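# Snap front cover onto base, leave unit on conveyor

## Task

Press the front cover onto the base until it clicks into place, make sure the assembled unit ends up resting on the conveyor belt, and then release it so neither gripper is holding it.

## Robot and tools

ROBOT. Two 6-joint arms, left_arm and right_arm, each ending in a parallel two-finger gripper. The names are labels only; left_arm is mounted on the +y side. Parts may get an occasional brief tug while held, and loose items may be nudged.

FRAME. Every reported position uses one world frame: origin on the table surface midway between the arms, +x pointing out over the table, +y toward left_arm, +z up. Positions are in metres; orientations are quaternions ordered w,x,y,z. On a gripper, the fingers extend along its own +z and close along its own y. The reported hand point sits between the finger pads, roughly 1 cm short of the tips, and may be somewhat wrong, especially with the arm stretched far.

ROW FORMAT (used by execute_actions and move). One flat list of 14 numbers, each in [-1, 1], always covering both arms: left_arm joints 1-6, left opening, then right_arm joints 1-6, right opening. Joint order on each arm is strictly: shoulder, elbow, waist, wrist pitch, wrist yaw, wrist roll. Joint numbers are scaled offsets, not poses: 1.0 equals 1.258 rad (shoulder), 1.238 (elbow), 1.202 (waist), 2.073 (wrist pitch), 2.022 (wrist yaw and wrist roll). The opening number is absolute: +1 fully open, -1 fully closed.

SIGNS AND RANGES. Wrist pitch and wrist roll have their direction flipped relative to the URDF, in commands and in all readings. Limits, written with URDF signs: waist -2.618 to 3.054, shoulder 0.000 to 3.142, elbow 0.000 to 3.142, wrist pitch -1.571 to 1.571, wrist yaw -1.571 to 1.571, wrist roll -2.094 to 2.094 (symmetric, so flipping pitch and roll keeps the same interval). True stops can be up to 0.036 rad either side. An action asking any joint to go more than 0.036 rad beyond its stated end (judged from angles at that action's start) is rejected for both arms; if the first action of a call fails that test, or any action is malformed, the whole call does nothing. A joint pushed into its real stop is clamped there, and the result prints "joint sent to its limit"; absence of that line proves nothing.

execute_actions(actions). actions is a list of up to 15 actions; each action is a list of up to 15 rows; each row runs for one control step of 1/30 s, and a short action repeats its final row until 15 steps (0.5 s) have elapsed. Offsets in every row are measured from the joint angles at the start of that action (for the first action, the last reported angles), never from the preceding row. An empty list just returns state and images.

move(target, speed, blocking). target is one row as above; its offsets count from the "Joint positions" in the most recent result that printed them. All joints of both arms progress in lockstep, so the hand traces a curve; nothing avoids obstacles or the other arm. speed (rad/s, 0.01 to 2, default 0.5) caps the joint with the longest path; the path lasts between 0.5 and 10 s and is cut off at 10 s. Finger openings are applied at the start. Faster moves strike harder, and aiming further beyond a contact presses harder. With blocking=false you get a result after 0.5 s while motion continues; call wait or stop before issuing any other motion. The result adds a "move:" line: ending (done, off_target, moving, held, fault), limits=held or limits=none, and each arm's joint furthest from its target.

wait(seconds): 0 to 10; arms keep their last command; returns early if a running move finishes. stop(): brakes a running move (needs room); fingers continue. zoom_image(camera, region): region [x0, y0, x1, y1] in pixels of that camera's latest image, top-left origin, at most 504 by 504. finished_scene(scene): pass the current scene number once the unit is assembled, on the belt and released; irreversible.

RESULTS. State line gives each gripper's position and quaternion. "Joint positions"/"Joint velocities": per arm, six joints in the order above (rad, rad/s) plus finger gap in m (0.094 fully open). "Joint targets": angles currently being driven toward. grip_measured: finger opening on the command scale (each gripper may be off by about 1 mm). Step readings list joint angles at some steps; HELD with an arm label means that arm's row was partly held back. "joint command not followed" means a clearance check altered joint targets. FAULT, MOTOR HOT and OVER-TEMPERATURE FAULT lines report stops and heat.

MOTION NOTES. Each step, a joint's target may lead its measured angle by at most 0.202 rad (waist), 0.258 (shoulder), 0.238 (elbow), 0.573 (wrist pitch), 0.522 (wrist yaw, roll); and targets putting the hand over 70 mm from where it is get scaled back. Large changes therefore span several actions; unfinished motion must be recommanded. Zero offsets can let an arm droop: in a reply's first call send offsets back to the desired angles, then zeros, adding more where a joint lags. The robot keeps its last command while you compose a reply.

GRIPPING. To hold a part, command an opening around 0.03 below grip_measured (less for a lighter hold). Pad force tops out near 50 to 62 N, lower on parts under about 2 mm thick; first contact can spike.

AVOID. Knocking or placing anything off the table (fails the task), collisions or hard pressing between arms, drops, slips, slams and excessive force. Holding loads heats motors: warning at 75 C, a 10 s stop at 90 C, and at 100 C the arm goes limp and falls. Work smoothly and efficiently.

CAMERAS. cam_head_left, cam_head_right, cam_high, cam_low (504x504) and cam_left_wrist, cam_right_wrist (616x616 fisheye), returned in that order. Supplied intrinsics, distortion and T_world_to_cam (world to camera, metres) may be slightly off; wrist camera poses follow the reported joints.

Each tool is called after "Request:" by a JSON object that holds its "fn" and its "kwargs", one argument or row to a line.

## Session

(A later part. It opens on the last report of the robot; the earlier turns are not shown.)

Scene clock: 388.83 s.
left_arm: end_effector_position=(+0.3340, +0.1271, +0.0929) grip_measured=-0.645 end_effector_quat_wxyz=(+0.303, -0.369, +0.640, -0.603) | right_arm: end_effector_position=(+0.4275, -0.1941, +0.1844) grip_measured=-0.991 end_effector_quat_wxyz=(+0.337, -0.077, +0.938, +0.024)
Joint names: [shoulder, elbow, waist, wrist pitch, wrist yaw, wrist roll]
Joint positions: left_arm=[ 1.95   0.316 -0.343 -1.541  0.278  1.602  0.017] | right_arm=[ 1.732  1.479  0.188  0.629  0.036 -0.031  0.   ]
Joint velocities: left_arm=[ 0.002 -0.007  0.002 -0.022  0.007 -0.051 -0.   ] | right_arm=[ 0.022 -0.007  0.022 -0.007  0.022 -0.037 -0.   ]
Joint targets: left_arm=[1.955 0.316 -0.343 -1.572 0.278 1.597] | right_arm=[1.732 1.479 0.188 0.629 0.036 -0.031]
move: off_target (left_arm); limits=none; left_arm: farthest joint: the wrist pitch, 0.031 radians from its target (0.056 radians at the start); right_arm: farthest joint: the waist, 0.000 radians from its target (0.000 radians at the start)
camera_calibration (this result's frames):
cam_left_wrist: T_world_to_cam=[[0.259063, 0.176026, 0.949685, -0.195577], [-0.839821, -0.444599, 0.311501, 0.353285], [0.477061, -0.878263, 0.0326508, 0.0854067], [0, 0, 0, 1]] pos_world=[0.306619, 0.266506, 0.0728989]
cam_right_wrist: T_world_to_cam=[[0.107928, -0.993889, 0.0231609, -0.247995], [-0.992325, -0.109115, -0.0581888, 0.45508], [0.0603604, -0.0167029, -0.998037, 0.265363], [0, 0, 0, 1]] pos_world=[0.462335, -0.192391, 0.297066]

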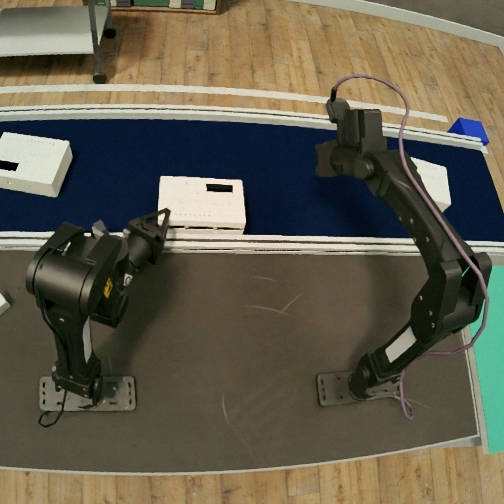

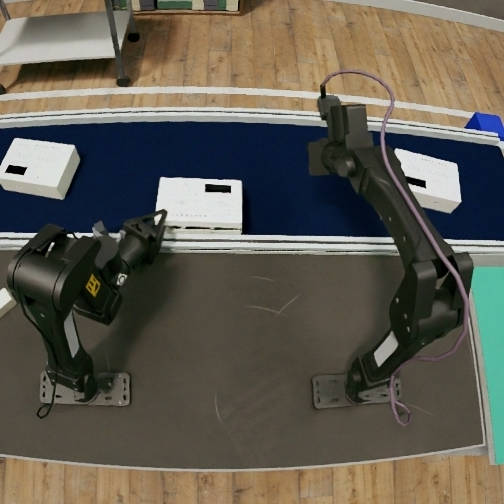

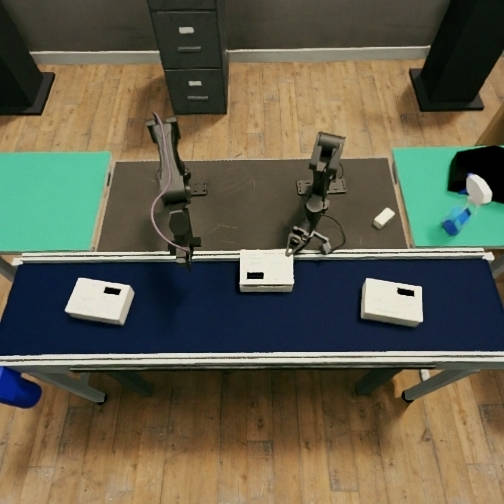

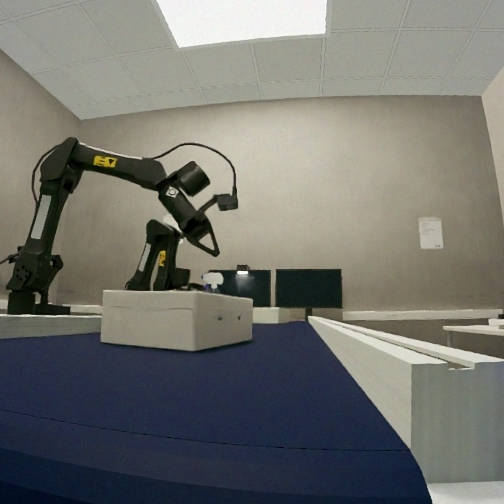

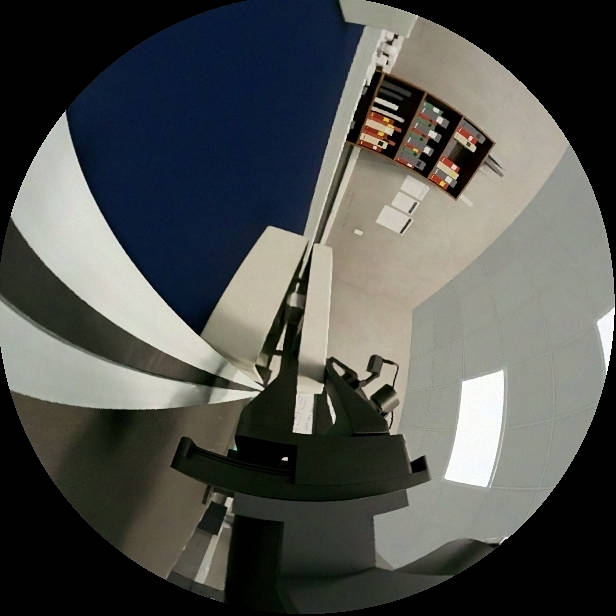

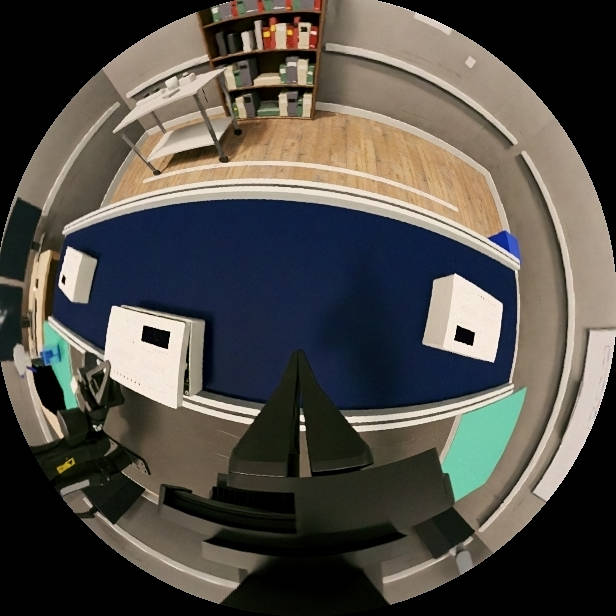

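Request:
{"fn": "execute_actions", "kwargs": {
  "actions": []
}}

Request:
{"fn": "move", "kwargs": {
  "target": [0,0.025,0,-0.027,0,0,-0.75,0,0,0,0,0,0,-1],
  "speed": 0.1
}}

Request:
{"fn": "zoom_image", "kwargs": {
  "camera": "cam_head_right",
  "region": [140,155,270,250]
}}

Request:
{"fn": "zoom_image", "kwargs": {
  "camera": "cam_high",
  "region": [220,230,320,305]
}}

Scene clock: 418.77 s.
left_arm: end_effector_position=(+0.3340, +0.1271, +0.0929) grip_measured=-0.645 end_effector_quat_wxyz=(+0.303, -0.369, +0.640, -0.603) | right_arm: end_effector_position=(+0.4275, -0.1941, +0.1844) grip_measured=-0.991 end_effector_quat_wxyz=(+0.337, -0.077, +0.938, +0.024)
Joint names: [shoulder, elbow, waist, wrist pitch, wrist yaw, wrist roll]
Joint positions: left_arm=[ 1.95   0.316 -0.343 -1.541  0.278  1.602  0.017] | right_arm=[ 1.732  1.479  0.188  0.629  0.036 -0.031  0.   ]
Joint velocities: left_arm=[-0.017 -0.032 -0.002  0.007 -0.037 -0.022 -0.   ] | right_arm=[-0.012 -0.007 -0.002 -0.007  0.022 -0.037  0.   ]
Joint targets: left_arm=[1.955 0.316 -0.343 -1.572 0.278 1.597] | right_arm=[1.732 1.479 0.188 0.629 0.036 -0.031]
camera_calibration (this result's frames):
cam_left_wrist: T_world_to_cam=[[0.259063, 0.176026, 0.949685, -0.195577], [-0.839821, -0.444599, 0.311501, 0.353285], [0.477061, -0.878263, 0.0326508, 0.0854067], [0, 0, 0, 1]] pos_world=[0.306619, 0.266506, 0.0728989]
cam_right_wrist: T_world_to_cam=[[0.107928, -0.993889, 0.0231609, -0.247995], [-0.992325, -0.109115, -0.0581888, 0.45508], [0.0603604, -0.0167029, -0.998037, 0.265363], [0, 0, 0, 1]] pos_world=[0.462335, -0.192391, 0.297066]

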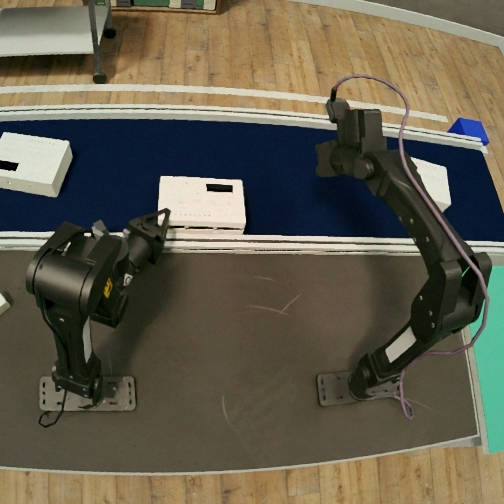

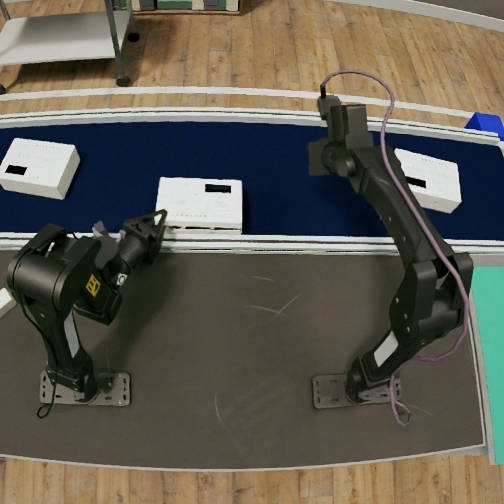

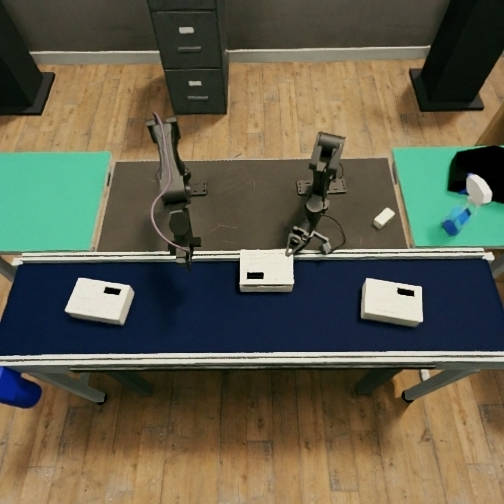

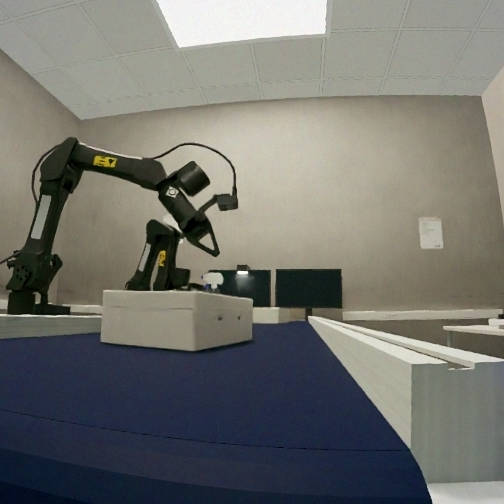

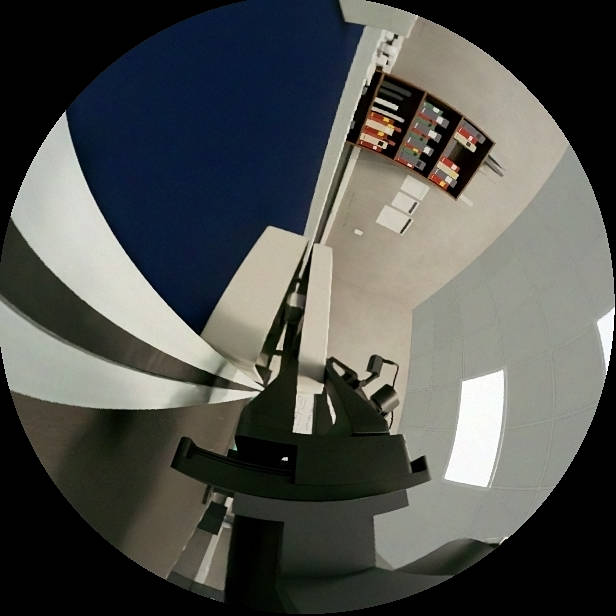

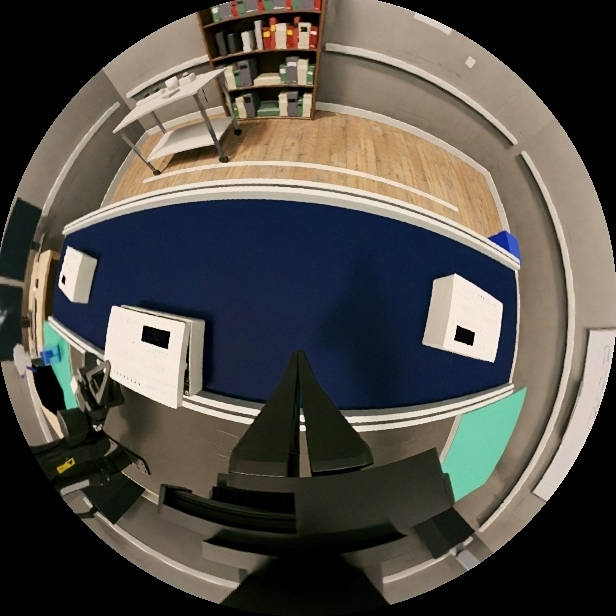

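Scene clock: 419.47 s.
left_arm: end_effector_position=(+0.3340, +0.1271, +0.0933) grip_measured=-0.645 end_effector_quat_wxyz=(+0.303, -0.369, +0.639, -0.603) | right_arm: end_effector_position=(+0.4275, -0.1941, +0.1844) grip_measured=-0.991 end_effector_quat_wxyz=(+0.337, -0.077, +0.938, +0.024)
Joint names: [shoulder, elbow, waist, wrist pitch, wrist yaw, wrist roll]
Joint positions: left_arm=[ 1.95   0.316 -0.343 -1.543  0.278  1.604  0.017] | right_arm=[ 1.732  1.479  0.188  0.629  0.036 -0.031  0.   ]
Joint velocities: left_arm=[-0.012 -0.007 -0.002  0.007  0.037  0.051  0.001] | right_arm=[ 0.007 -0.002  0.002 -0.051 -0.037 -0.081 -0.001]
Joint targets: left_arm=[1.950 0.347 -0.343 -1.588 0.278 1.602] | right_arm=[1.732 1.479 0.188 0.629 0.036 -0.031]
joint sent to its limit (left arm) — the command would take the wrist pitch past its lower limit, so that joint was sent only as far as its limit.
move: off_target (left_arm); limits=none; left_arm: farthest joint: the wrist pitch, 0.054 radians from its target (0.056 radians at the start); right_arm: farthest joint: the waist, 0.000 radians from its target (0.000 radians at the start)
camera_calibration (this result's frames):
cam_left_wrist: T_world_to_cam=[[0.258642, 0.178009, 0.94943, -0.19602], [-0.839874, -0.444105, 0.312063, 0.353096], [0.477197, -0.878114, 0.0346412, 0.08512], [0, 0, 0, 1]] pos_world=[0.306636, 0.26645, 0.0729703]
cam_right_wrist: T_world_to_cam=[[0.107928, -0.993889, 0.0231609, -0.247995], [-0.992325, -0.109115, -0.0581888, 0.45508], [0.0603604, -0.0167029, -0.998037, 0.265363], [0, 0, 0, 1]] pos_world=[0.462335, -0.192391, 0.297066]

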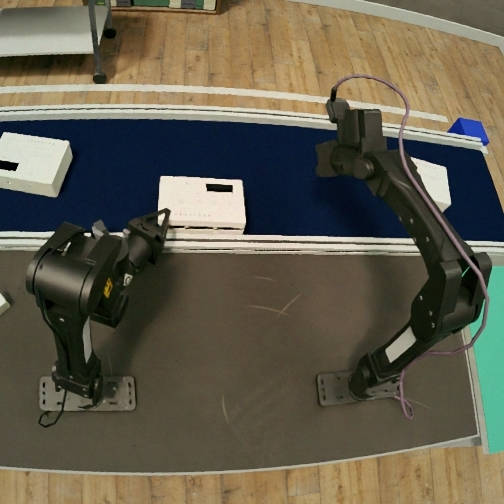

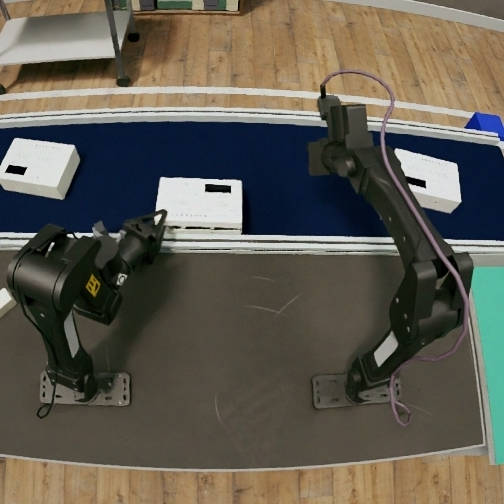

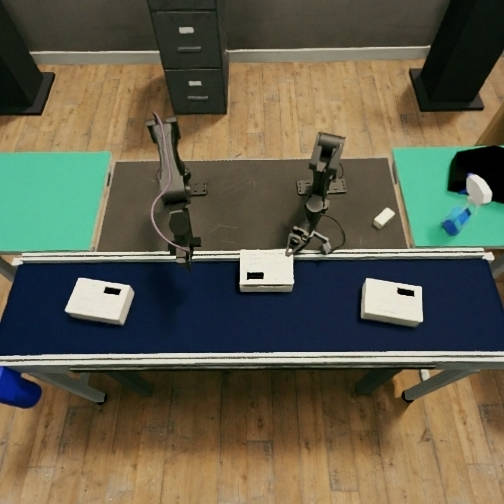

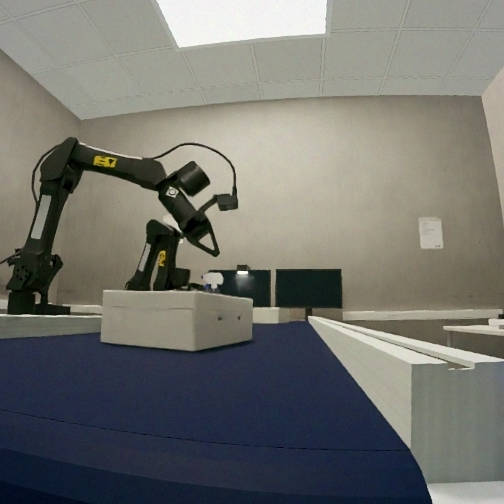

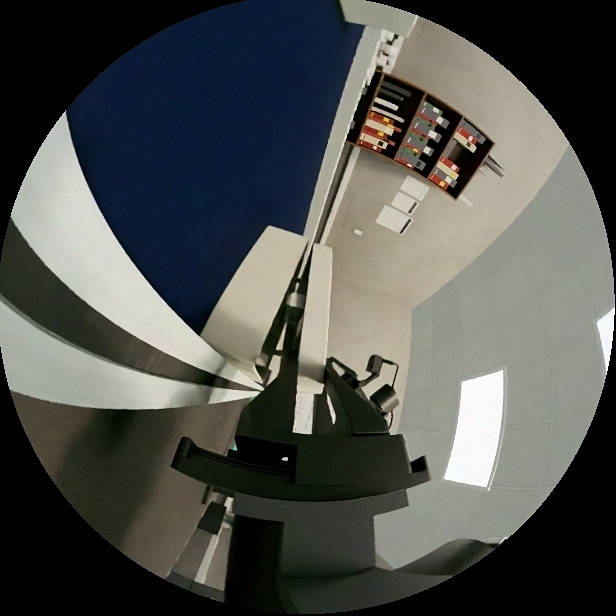

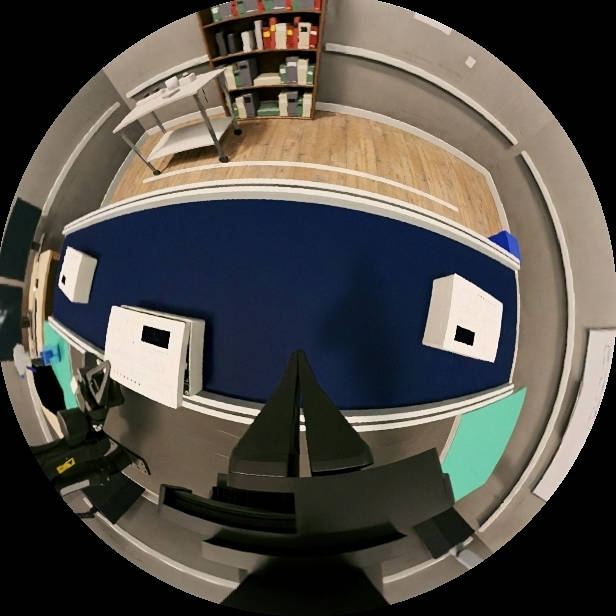

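Region (140, 155, 270, 250) of cam_head_right's 504x504 image, scaled by 3.877, with more detail than that image has; it fills the top 368 rows of this view, and the rest is white.

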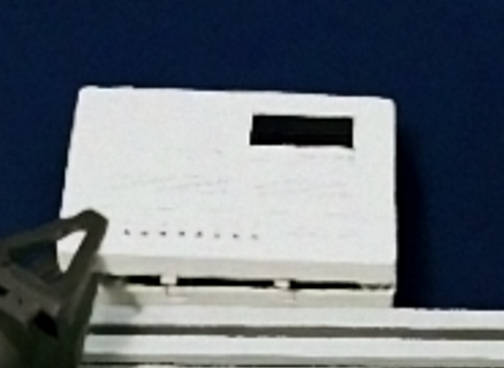

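Region (220, 230, 320, 305) of cam_high's 504x504 image, scaled by 5.040, with more detail than that image has; it fills the top 378 rows of this view, and the rest is white.

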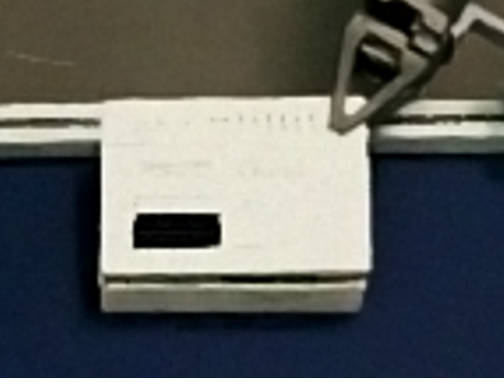

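Request:
{"fn": "move", "kwargs": {
  "target": [0,0.045,0,-0.014,0,0,-0.75,0,0,0,0,0,0,-1],
  "speed": 0.05
}}

Request:
{"fn": "zoom_image", "kwargs": {
  "camera": "cam_head_right",
  "region": [140,155,270,250]
}}

Request:
{"fn": "zoom_image", "kwargs": {
  "camera": "cam_right_wrist",
  "region": [90,290,230,420]
}}

Scene clock: 425.90 s.
left_arm: end_effector_position=(+0.3415, +0.1248, +0.1004) grip_measured=-0.645 end_effector_quat_wxyz=(+0.308, -0.364, +0.633, -0.610) | right_arm: end_effector_position=(+0.4275, -0.1941, +0.1844) grip_measured=-0.991 end_effector_quat_wxyz=(+0.337, -0.077, +0.938, +0.024)
Joint names: [shoulder, elbow, waist, wrist pitch, wrist yaw, wrist roll]
Joint positions: left_arm=[ 1.95   0.345 -0.343 -1.536  0.278  1.606  0.017] | right_arm=[ 1.732  1.479  0.188  0.629  0.036 -0.031  0.   ]
Joint velocities: left_arm=[-0.002 -0.012  0.007 -0.037 -0.037  0.007  0.   ] | right_arm=[ 0.012 -0.017  0.002 -0.051 -0.022  0.007  0.   ]
Joint targets: left_arm=[1.950 0.371 -0.343 -1.572 0.278 1.604] | right_arm=[1.732 1.479 0.188 0.629 0.036 -0.031]
move: off_target (left_arm); limits=none; left_arm: farthest joint: the wrist pitch, 0.036 radians from its target (0.030 radians at the start); right_arm: farthest joint: the waist, 0.000 radians from its target (0.000 radians at the start)
camera_calibration (this result's frames):
cam_left_wrist: T_world_to_cam=[[0.238134, 0.186274, 0.953202, -0.198711], [-0.846373, -0.441592, 0.297741, 0.359455], [0.476387, -0.877667, 0.0524992, 0.0776813], [0, 0, 0, 1]] pos_world=[0.314547, 0.263925, 0.0783085]
cam_right_wrist: T_world_to_cam=[[0.107928, -0.993889, 0.0231609, -0.247995], [-0.992325, -0.109115, -0.0581888, 0.45508], [0.0603604, -0.0167029, -0.998037, 0.265363], [0, 0, 0, 1]] pos_world=[0.462335, -0.192391, 0.297066]

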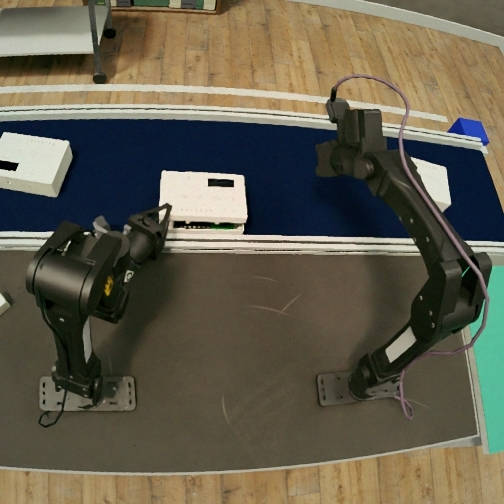

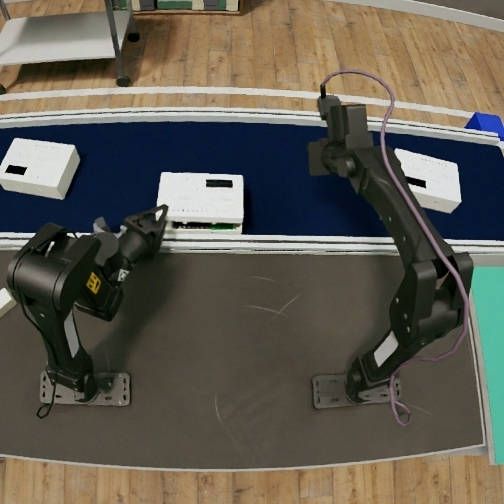

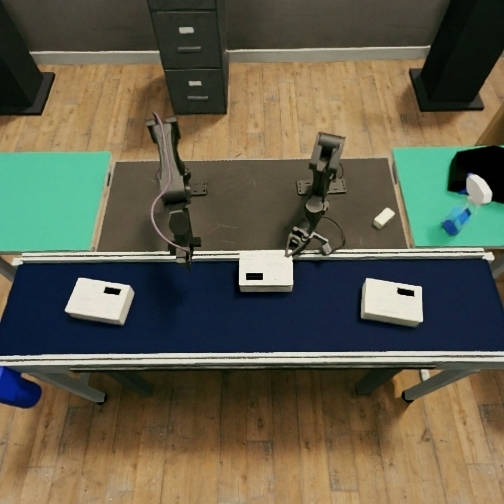

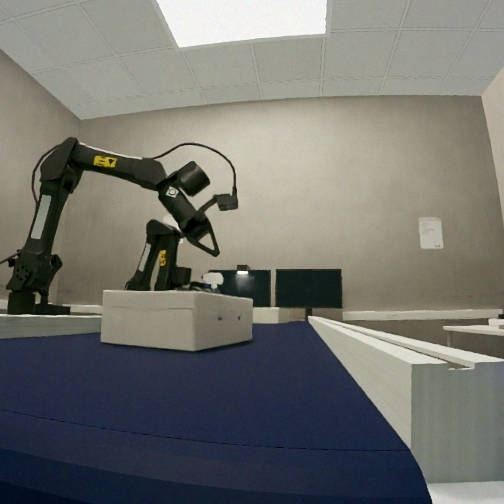

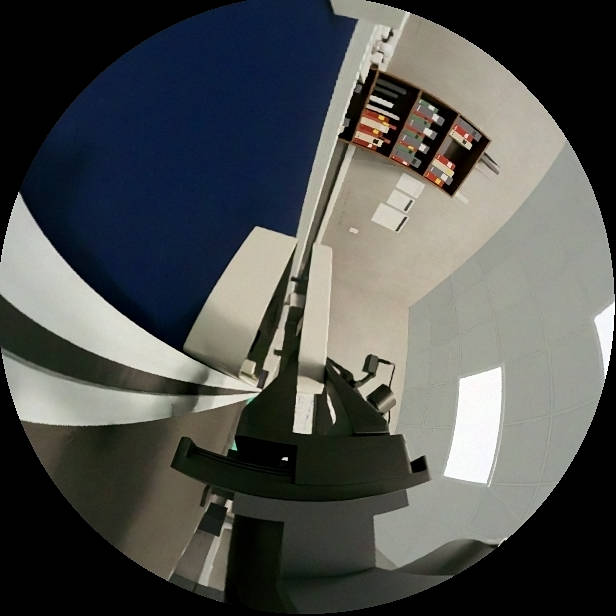

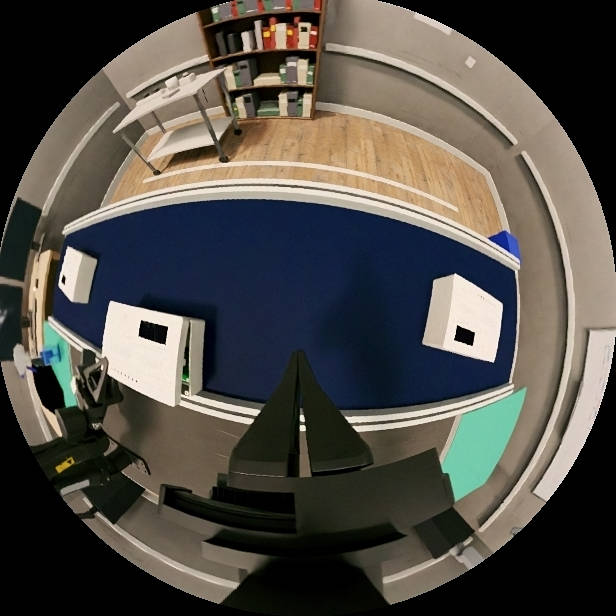

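Region (140, 155, 270, 250) of cam_head_right's 504x504 image, scaled by 3.877, with more detail than that image has; it fills the top 368 rows of this view, and the rest is white.

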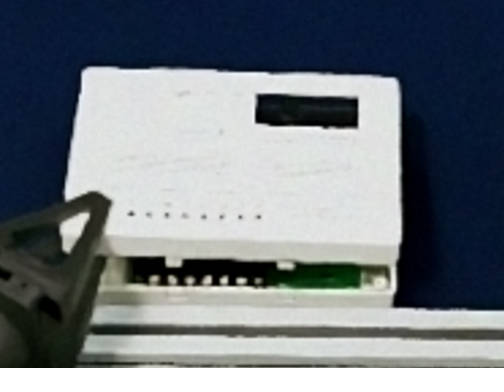

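Region (90, 290, 230, 420) of cam_right_wrist's 616x616 image, scaled by 3.600, with more detail than that image has; it fills the top 468 rows of this view, and the rest is white.

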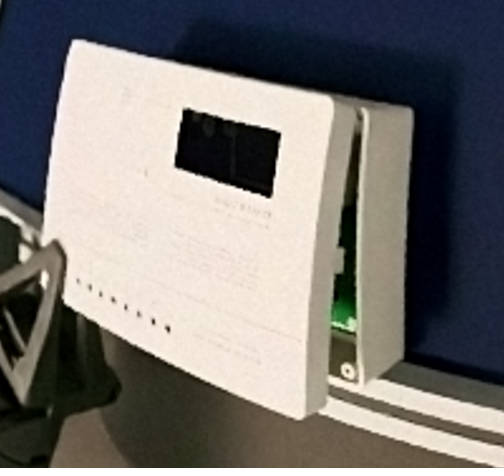

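Request:
{"fn": "move", "kwargs": {
  "target": [0.016,-0.011,0,-0.02,0,0,-0.75,0,0,0,0,0,0,-1],
  "speed": 0.03
}}

Request:
{"fn": "zoom_image", "kwargs": {
  "camera": "cam_head_right",
  "region": [140,155,270,250]
}}

Request:
{"fn": "zoom_image", "kwargs": {
  "camera": "cam_high",
  "region": [220,230,320,305]
}}

Scene clock: 433.03 s.
left_arm: end_effector_position=(+0.3414, +0.1248, +0.0972) grip_measured=-0.645 end_effector_quat_wxyz=(+0.307, -0.365, +0.633, -0.609) | right_arm: end_effector_position=(+0.4275, -0.1941, +0.1844) grip_measured=-0.991 end_effector_quat_wxyz=(+0.337, -0.077, +0.938, +0.024)
Joint names: [shoulder, elbow, waist, wrist pitch, wrist yaw, wrist roll]
Joint positions: left_arm=[ 1.965  0.345 -0.343 -1.548  0.278  1.608  0.017] | right_arm=[ 1.732  1.479  0.188  0.629  0.036 -0.031  0.   ]
Joint velocities: left_arm=[ 0.002  0.012  0.002  0.037  0.037  0.007 -0.001] | right_arm=[ 0.007 -0.022  0.002  0.037 -0.022 -0.022  0.001]
Joint targets: left_arm=[1.970 0.332 -0.343 -1.578 0.278 1.606] | right_arm=[1.732 1.479 0.188 0.629 0.036 -0.031]
move: off_target (left_arm); limits=none; left_arm: farthest joint: the wrist pitch, 0.030 radians from its target (0.041 radians at the start); right_arm: farthest joint: the waist, 0.000 radians from its target (0.000 radians at the start)
camera_calibration (this result's frames):
cam_left_wrist: T_world_to_cam=[[0.242768, 0.187044, 0.951881, -0.197191], [-0.844836, -0.441491, 0.30222, 0.359362], [0.476776, -0.877553, 0.0508417, 0.0779413], [0, 0, 0, 1]] pos_world=[0.314314, 0.263937, 0.0751337]
cam_right_wrist: T_world_to_cam=[[0.107928, -0.993889, 0.0231609, -0.247995], [-0.992325, -0.109115, -0.0581888, 0.45508], [0.0603604, -0.0167029, -0.998037, 0.265363], [0, 0, 0, 1]] pos_world=[0.462335, -0.192391, 0.297066]

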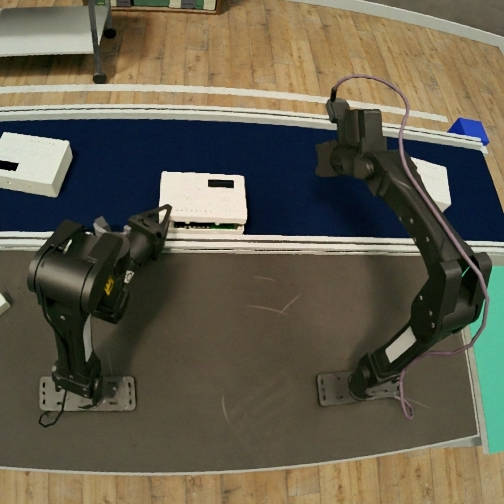

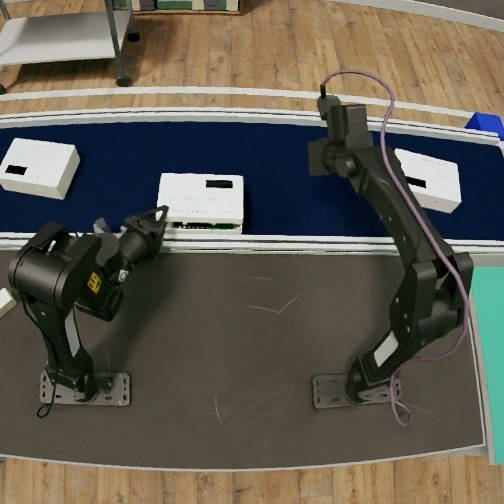

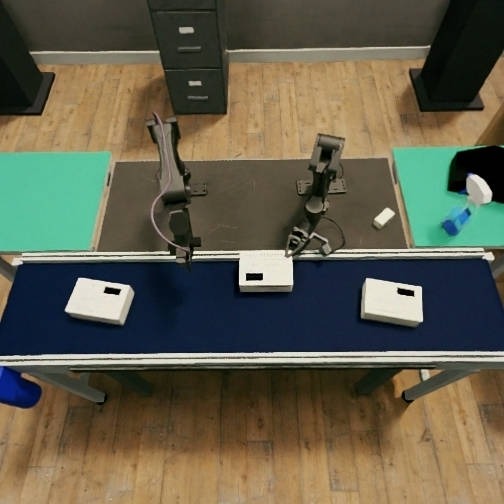

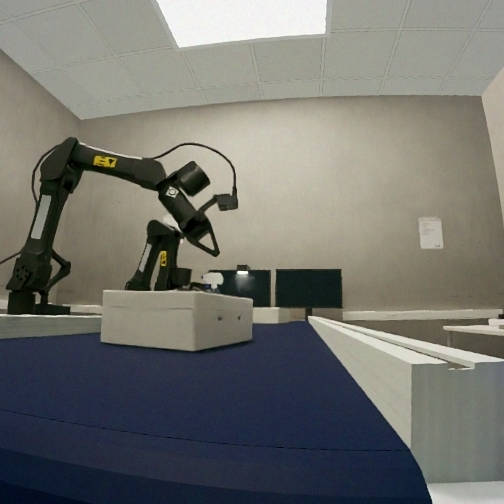

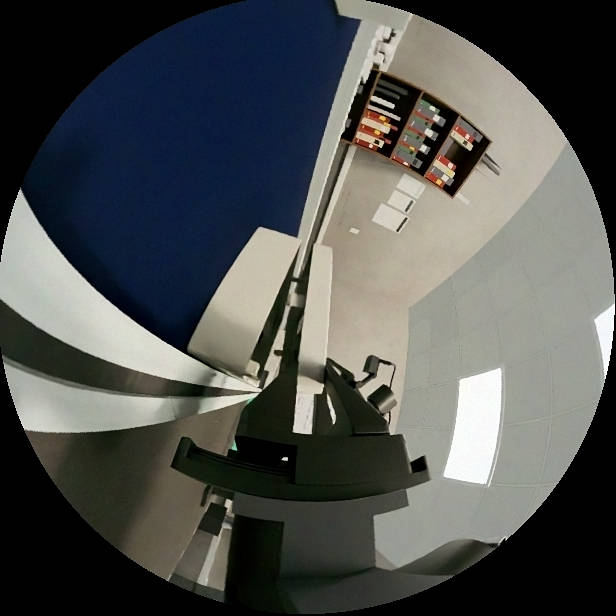

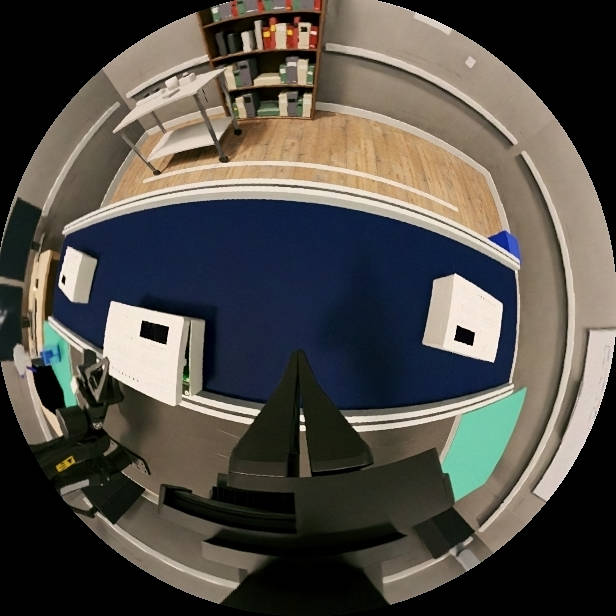

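Region (140, 155, 270, 250) of cam_head_right's 504x504 image, scaled by 3.877, with more detail than that image has; it fills the top 368 rows of this view, and the rest is white.

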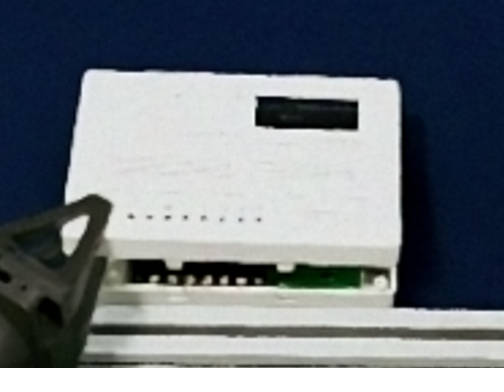

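Region (220, 230, 320, 305) of cam_high's 504x504 image, scaled by 5.040, with more detail than that image has; it fills the top 378 rows of this view, and the rest is white.

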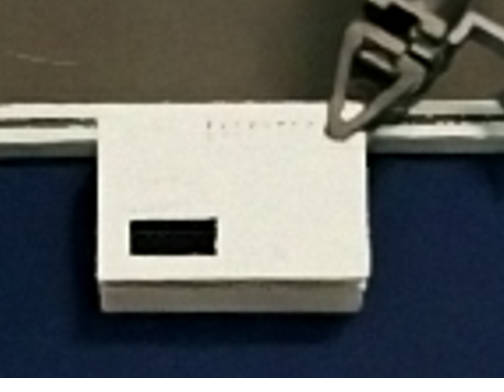

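Request:
{"fn": "move", "kwargs": {
  "target": [0,-0.024,0,-0.014,0,0,-0.75,0,0,0,0,0,0,-1],
  "speed": 0.02
}}

Request:
{"fn": "zoom_image", "kwargs": {
  "camera": "cam_head_right",
  "region": [140,155,270,250]
}}

Request:
{"fn": "zoom_image", "kwargs": {
  "camera": "cam_high",
  "region": [220,230,320,305]
}}

Scene clock: 440.40 s.
left_arm: end_effector_position=(+0.3383, +0.1258, +0.0925) grip_measured=-0.645 end_effector_quat_wxyz=(+0.302, -0.370, +0.637, -0.605) | right_arm: end_effector_position=(+0.4275, -0.1941, +0.1844) grip_measured=-0.991 end_effector_quat_wxyz=(+0.337, -0.077, +0.938, +0.024)
Joint names: [shoulder, elbow, waist, wrist pitch, wrist yaw, wrist roll]
Joint positions: left_arm=[ 1.965  0.334 -0.343 -1.543  0.278  1.61   0.017] | right_arm=[ 1.732  1.479  0.188  0.629  0.036 -0.031  0.   ]
Joint velocities: left_arm=[-0.002 -0.012  0.002  0.007  0.037 -0.095 -0.   ] | right_arm=[ 0.002 -0.022 -0.002  0.066 -0.081 -0.051  0.001]
Joint targets: left_arm=[1.965 0.316 -0.343 -1.577 0.278 1.608] | right_arm=[1.732 1.479 0.188 0.629 0.036 -0.031]
move: off_target (left_arm); limits=none; left_arm: farthest joint: the wrist pitch, 0.035 radians from its target (0.029 radians at the start); right_arm: farthest joint: the waist, 0.000 radians from its target (0.000 radians at the start)
camera_calibration (this result's frames):
cam_left_wrist: T_world_to_cam=[[0.259491, 0.184032, 0.948049, -0.197079], [-0.839309, -0.442635, 0.31565, 0.355604], [0.477729, -0.877614, 0.0396004, 0.0812495], [0, 0, 0, 1]] pos_world=[0.310786, 0.264977, 0.0713767]
cam_right_wrist: T_world_to_cam=[[0.107928, -0.993889, 0.0231609, -0.247995], [-0.992325, -0.109115, -0.0581888, 0.45508], [0.0603604, -0.0167029, -0.998037, 0.265363], [0, 0, 0, 1]] pos_world=[0.462335, -0.192391, 0.297066]

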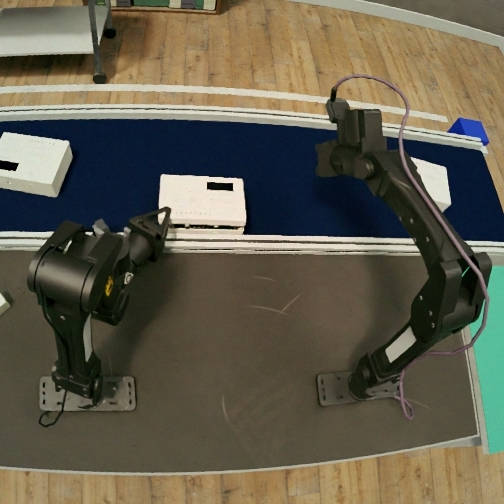

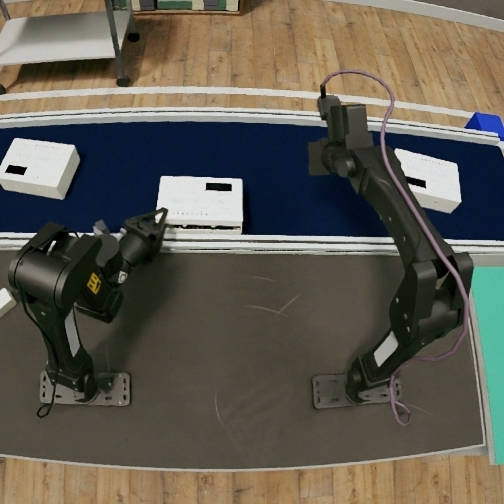

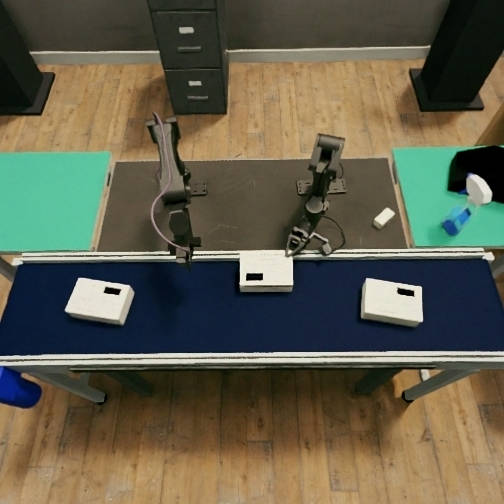

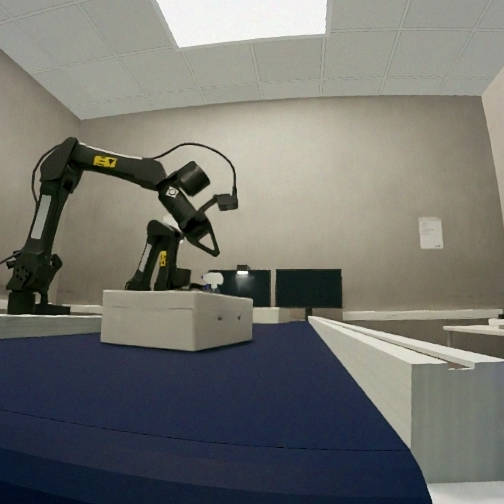

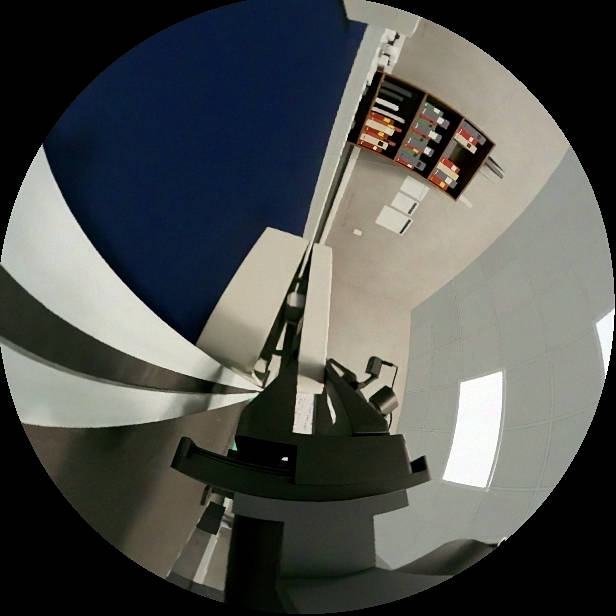

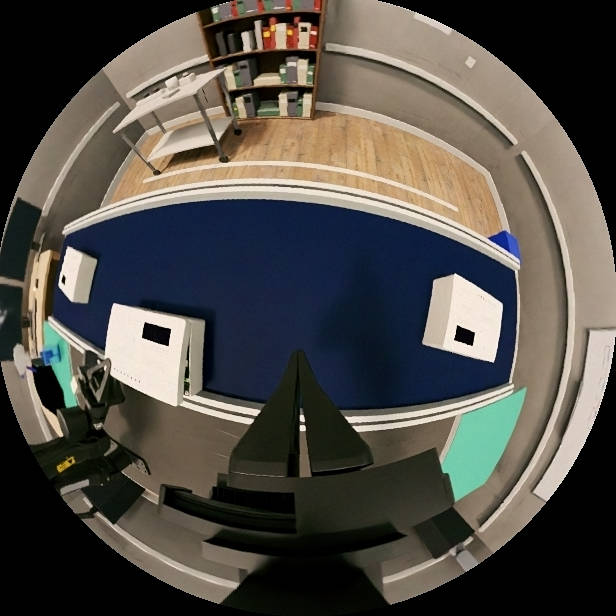

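Region (140, 155, 270, 250) of cam_head_right's 504x504 image, scaled by 3.877, with more detail than that image has; it fills the top 368 rows of this view, and the rest is white.

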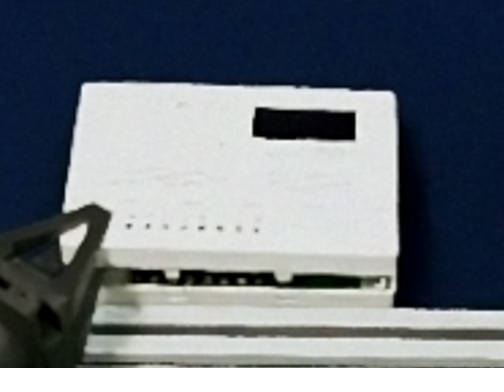

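Region (220, 230, 320, 305) of cam_high's 504x504 image, scaled by 5.040, with more detail than that image has; it fills the top 378 rows of this view, and the rest is white.

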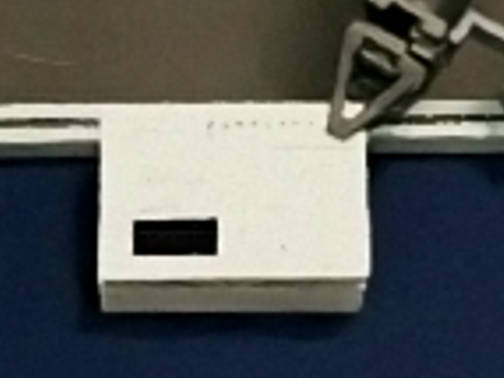

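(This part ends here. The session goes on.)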